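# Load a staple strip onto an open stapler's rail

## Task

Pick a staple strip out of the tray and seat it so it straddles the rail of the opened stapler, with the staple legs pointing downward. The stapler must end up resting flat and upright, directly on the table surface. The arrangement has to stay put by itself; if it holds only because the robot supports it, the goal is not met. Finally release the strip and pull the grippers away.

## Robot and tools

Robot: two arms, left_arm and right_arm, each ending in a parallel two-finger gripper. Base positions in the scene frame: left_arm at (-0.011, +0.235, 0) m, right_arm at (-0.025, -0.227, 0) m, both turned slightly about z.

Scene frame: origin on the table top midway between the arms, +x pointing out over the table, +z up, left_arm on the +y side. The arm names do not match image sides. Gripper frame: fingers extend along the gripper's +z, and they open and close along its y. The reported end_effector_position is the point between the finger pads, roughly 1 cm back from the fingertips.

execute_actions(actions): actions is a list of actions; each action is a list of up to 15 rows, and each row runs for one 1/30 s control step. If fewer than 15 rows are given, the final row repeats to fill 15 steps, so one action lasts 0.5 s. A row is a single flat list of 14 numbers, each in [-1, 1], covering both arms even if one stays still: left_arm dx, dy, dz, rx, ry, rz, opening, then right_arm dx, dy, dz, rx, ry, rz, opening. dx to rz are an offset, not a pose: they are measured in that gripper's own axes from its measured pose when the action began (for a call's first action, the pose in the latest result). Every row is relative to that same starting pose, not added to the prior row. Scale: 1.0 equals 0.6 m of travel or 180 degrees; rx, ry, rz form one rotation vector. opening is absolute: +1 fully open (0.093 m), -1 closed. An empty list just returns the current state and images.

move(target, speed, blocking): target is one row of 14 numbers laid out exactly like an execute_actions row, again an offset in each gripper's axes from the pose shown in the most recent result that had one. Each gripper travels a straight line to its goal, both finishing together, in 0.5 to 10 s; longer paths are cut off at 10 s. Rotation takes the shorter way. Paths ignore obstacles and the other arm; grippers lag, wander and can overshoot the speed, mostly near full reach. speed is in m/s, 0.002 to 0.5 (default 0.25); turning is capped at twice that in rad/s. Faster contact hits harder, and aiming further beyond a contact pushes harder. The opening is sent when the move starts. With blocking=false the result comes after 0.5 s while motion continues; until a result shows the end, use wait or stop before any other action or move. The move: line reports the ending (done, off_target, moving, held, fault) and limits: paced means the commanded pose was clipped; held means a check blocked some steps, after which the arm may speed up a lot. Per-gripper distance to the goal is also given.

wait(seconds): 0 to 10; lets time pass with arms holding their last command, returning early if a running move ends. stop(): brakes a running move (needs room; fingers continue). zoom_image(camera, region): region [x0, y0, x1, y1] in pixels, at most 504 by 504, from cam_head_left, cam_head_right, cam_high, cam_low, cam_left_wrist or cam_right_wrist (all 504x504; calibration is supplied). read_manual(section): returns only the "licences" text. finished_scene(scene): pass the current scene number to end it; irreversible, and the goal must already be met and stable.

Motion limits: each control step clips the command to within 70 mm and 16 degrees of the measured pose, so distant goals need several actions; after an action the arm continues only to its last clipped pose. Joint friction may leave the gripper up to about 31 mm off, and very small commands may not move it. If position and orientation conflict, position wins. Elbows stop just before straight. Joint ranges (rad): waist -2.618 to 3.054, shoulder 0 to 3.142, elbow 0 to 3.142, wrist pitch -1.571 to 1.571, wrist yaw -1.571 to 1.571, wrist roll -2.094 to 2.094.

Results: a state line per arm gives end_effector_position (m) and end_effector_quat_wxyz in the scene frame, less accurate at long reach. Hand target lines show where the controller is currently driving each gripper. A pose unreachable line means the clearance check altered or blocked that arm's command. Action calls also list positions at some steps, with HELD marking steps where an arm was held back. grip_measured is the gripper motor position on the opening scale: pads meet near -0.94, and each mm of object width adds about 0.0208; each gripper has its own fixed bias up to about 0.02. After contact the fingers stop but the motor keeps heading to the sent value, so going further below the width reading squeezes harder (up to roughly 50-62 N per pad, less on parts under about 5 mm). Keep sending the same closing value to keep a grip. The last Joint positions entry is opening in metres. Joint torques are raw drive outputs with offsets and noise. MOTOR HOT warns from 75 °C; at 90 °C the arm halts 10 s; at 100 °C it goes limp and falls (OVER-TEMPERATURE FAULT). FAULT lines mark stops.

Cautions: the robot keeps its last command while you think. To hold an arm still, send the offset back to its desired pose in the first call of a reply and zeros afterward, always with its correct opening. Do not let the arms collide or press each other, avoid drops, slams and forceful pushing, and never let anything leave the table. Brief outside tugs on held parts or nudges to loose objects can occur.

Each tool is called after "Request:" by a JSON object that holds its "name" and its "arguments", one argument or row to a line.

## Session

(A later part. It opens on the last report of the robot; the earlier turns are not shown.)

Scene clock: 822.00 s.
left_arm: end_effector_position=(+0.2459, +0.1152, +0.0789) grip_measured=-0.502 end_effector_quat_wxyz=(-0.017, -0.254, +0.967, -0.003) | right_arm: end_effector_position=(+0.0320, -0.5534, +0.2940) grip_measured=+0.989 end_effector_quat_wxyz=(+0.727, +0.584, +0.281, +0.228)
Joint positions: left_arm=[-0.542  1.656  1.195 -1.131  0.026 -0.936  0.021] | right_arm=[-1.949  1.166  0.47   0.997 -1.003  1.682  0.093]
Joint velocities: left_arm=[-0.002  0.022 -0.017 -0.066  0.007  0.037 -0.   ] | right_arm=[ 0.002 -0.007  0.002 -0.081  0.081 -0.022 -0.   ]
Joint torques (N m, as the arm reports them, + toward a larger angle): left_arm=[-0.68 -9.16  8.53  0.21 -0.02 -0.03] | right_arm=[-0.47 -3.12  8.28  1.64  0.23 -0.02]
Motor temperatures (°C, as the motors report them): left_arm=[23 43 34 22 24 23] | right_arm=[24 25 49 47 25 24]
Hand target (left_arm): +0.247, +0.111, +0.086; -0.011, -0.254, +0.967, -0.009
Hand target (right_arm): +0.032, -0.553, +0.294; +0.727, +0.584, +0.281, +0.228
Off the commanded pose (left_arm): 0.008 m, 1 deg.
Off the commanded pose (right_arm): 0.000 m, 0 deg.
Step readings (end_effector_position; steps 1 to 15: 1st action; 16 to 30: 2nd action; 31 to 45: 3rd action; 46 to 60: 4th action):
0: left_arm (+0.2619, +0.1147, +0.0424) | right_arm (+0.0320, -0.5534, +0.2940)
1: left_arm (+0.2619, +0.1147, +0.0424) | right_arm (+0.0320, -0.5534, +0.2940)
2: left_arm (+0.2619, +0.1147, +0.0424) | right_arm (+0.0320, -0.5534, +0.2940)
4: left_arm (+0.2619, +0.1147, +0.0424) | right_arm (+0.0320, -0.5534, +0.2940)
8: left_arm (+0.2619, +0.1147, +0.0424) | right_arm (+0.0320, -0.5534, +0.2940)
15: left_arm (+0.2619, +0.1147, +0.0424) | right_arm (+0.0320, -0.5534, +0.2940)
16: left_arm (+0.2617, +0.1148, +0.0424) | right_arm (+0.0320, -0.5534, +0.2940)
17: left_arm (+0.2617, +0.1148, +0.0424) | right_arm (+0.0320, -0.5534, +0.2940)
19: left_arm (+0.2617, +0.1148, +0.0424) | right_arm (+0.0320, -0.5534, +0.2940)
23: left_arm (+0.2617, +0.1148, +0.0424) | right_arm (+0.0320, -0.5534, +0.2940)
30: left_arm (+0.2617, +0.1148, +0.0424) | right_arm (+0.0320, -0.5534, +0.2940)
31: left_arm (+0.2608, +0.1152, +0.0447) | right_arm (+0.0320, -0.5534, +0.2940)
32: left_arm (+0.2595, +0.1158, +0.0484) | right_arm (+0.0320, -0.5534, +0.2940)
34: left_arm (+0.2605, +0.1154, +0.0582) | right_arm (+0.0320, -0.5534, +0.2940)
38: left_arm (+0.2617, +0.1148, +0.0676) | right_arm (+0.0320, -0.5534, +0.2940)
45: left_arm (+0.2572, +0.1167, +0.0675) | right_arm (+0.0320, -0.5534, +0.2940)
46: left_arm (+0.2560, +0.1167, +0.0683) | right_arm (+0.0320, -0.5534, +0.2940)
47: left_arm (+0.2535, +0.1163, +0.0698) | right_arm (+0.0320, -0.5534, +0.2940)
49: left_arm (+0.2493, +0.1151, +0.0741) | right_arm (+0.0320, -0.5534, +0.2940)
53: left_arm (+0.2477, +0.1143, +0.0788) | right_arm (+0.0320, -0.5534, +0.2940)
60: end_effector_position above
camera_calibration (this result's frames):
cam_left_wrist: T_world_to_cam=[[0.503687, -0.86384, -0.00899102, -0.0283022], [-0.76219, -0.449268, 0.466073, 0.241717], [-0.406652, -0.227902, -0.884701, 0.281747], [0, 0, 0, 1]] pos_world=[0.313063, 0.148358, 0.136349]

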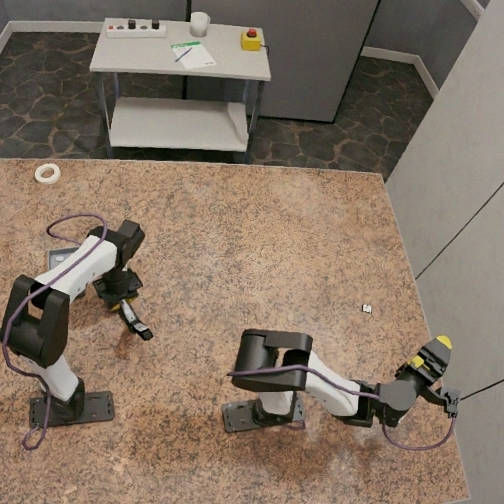

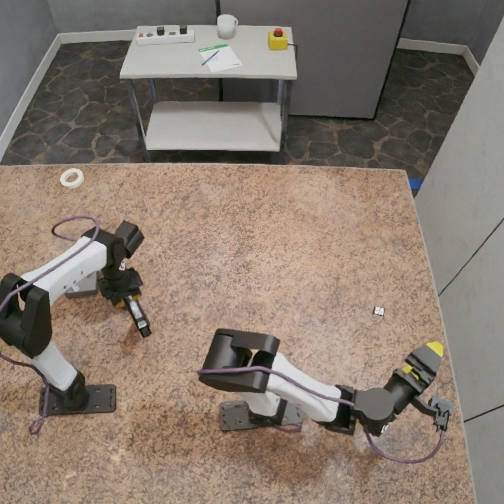

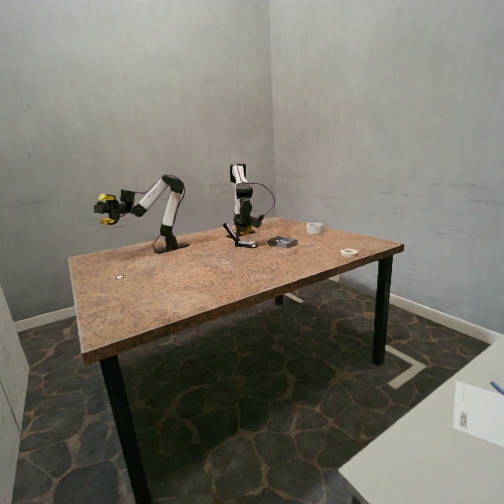

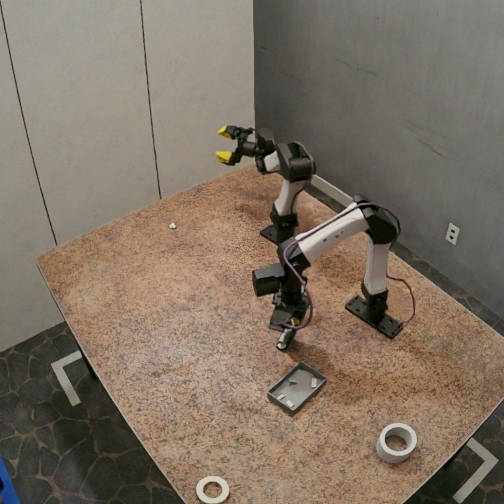

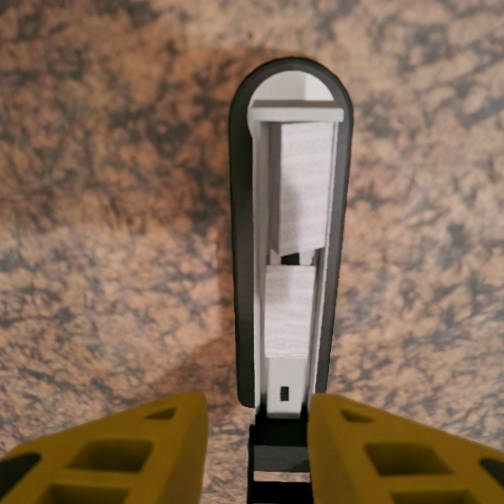

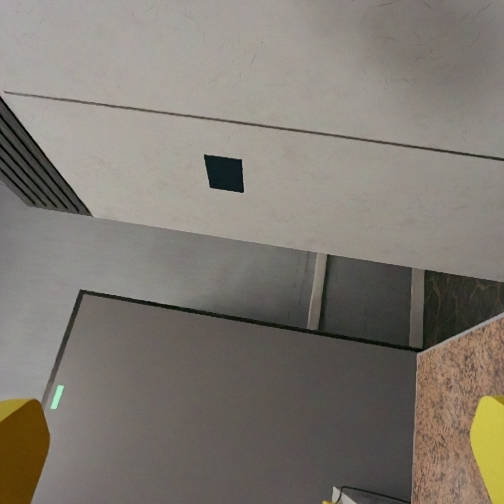

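Request:
{"name": "move", "arguments": {
  "target": [-0.05,0.15,-0.15,0,0,0,0,0,0,0,0,0,0,1]
}}

Request:
{"name": "zoom_image", "arguments": {
  "camera": "cam_head_right",
  "region": [90, 260, 190, 360]
}}

Scene clock: 828.83 s.
left_arm: end_effector_position=(+0.2305, +0.2072, +0.1642) grip_measured=-0.002 end_effector_quat_wxyz=(-0.020, -0.255, +0.967, +0.000) | right_arm: end_effector_position=(+0.0320, -0.5534, +0.2940) grip_measured=+0.989 end_effector_quat_wxyz=(+0.727, +0.584, +0.281, +0.228)
Joint positions: left_arm=[-0.226  1.5    1.377 -1.485  0.013 -0.623  0.045] | right_arm=[-1.949  1.166  0.47   0.997 -1.003  1.682  0.093]
Joint velocities: left_arm=[ 0.007 -0.007 -0.007 -0.007  0.037 -0.051  0.001] | right_arm=[ 0.002 -0.007 -0.012 -0.022 -0.037 -0.022  0.   ]
Joint torques (N m, as the arm reports them, + toward a larger angle): left_arm=[ 0.93 -6.9   8.61  0.16 -0.09  0.13] | right_arm=[-0.38 -3.06  8.3   1.64  0.22  0.  ]
Motor temperatures (°C, as the motors report them): left_arm=[23 43 35 22 24 23] | right_arm=[24 25 49 47 25 24]
Hand target (left_arm): +0.232, +0.210, +0.169; -0.014, -0.254, +0.967, -0.000
Hand target (right_arm): +0.032, -0.553, +0.294; +0.727, +0.584, +0.281, +0.228
Off the commanded pose (left_arm): 0.005 m, 1 deg.
Off the commanded pose (right_arm): 0.000 m, 0 deg.
move: done
camera_calibration (this result's frames):
cam_left_wrist: T_world_to_cam=[[0.505414, -0.862702, -0.0173808, 0.0604106], [-0.757781, -0.4534, 0.46925, 0.230898], [-0.412703, -0.223995, -0.882894, 0.372209], [0, 0, 0, 1]] pos_world=[0.29805, 0.240178, 0.221322]

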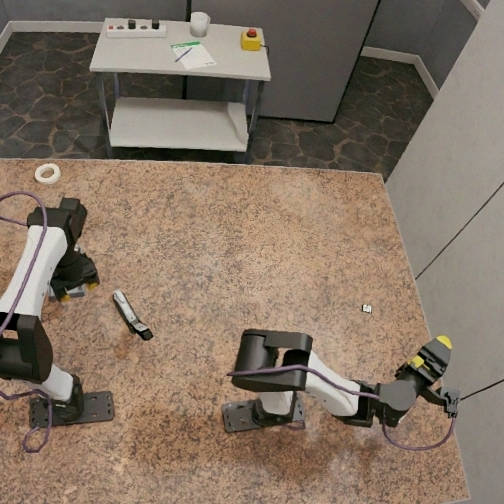

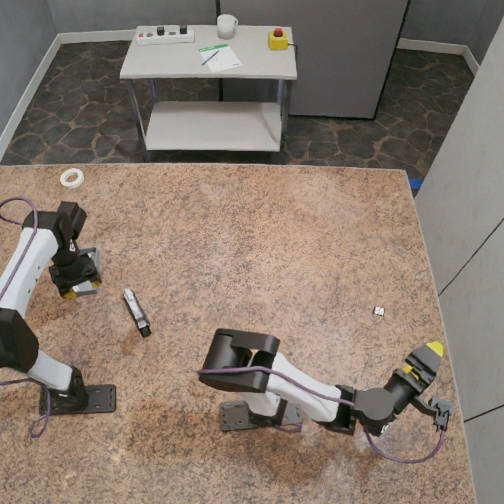

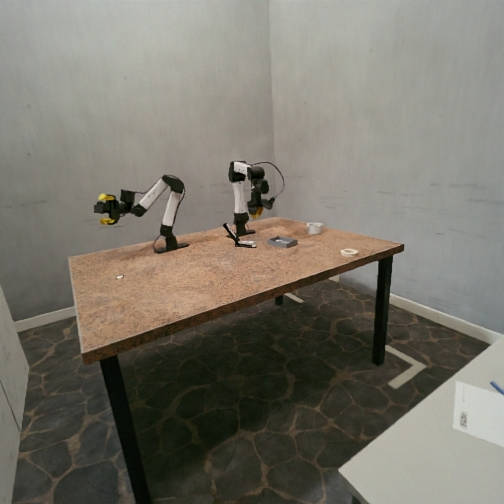

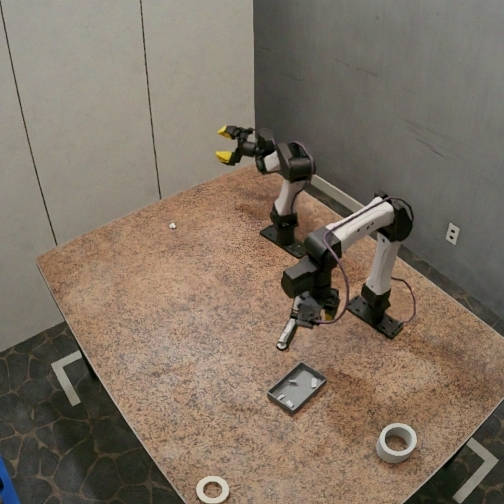

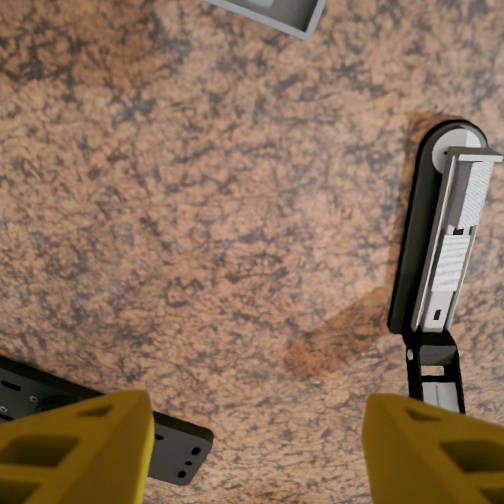

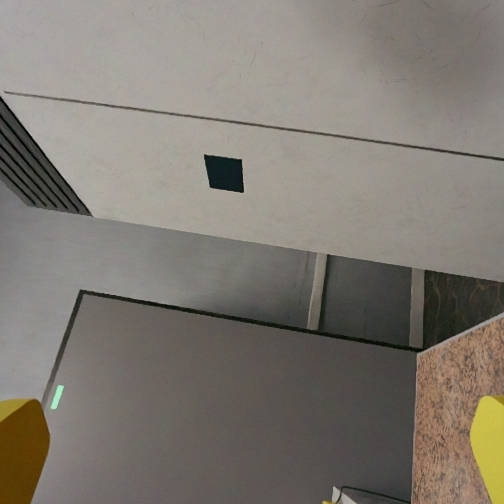

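Region (90, 260, 190, 360) of cam_head_right's 504x504 image, scaled by 5.040, with more detail than that image has.

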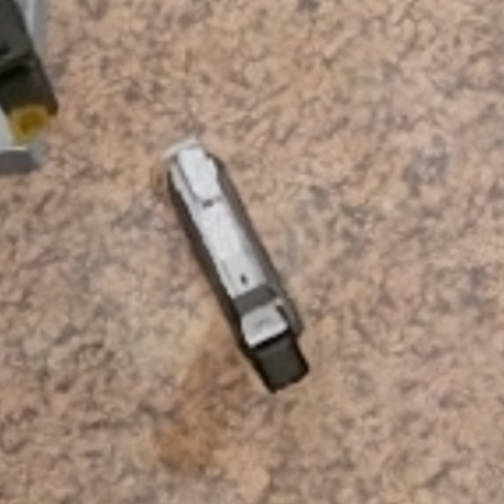

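Request:
{"name": "zoom_image", "arguments": {
  "camera": "cam_left_wrist",
  "region": [380, 130, 504, 350]
}}

Region (380, 130, 504, 350) of cam_left_wrist's 504x504 image, scaled by 2.291, with more detail than that image has; it fills the left 284 columns of this view, and the rest is white.

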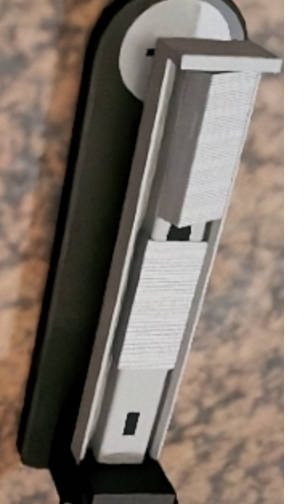

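Second stick is seated.

Request:
{"name": "finished_scene", "arguments": {
  "scene": 1
}}

The scene is finished: the task was done.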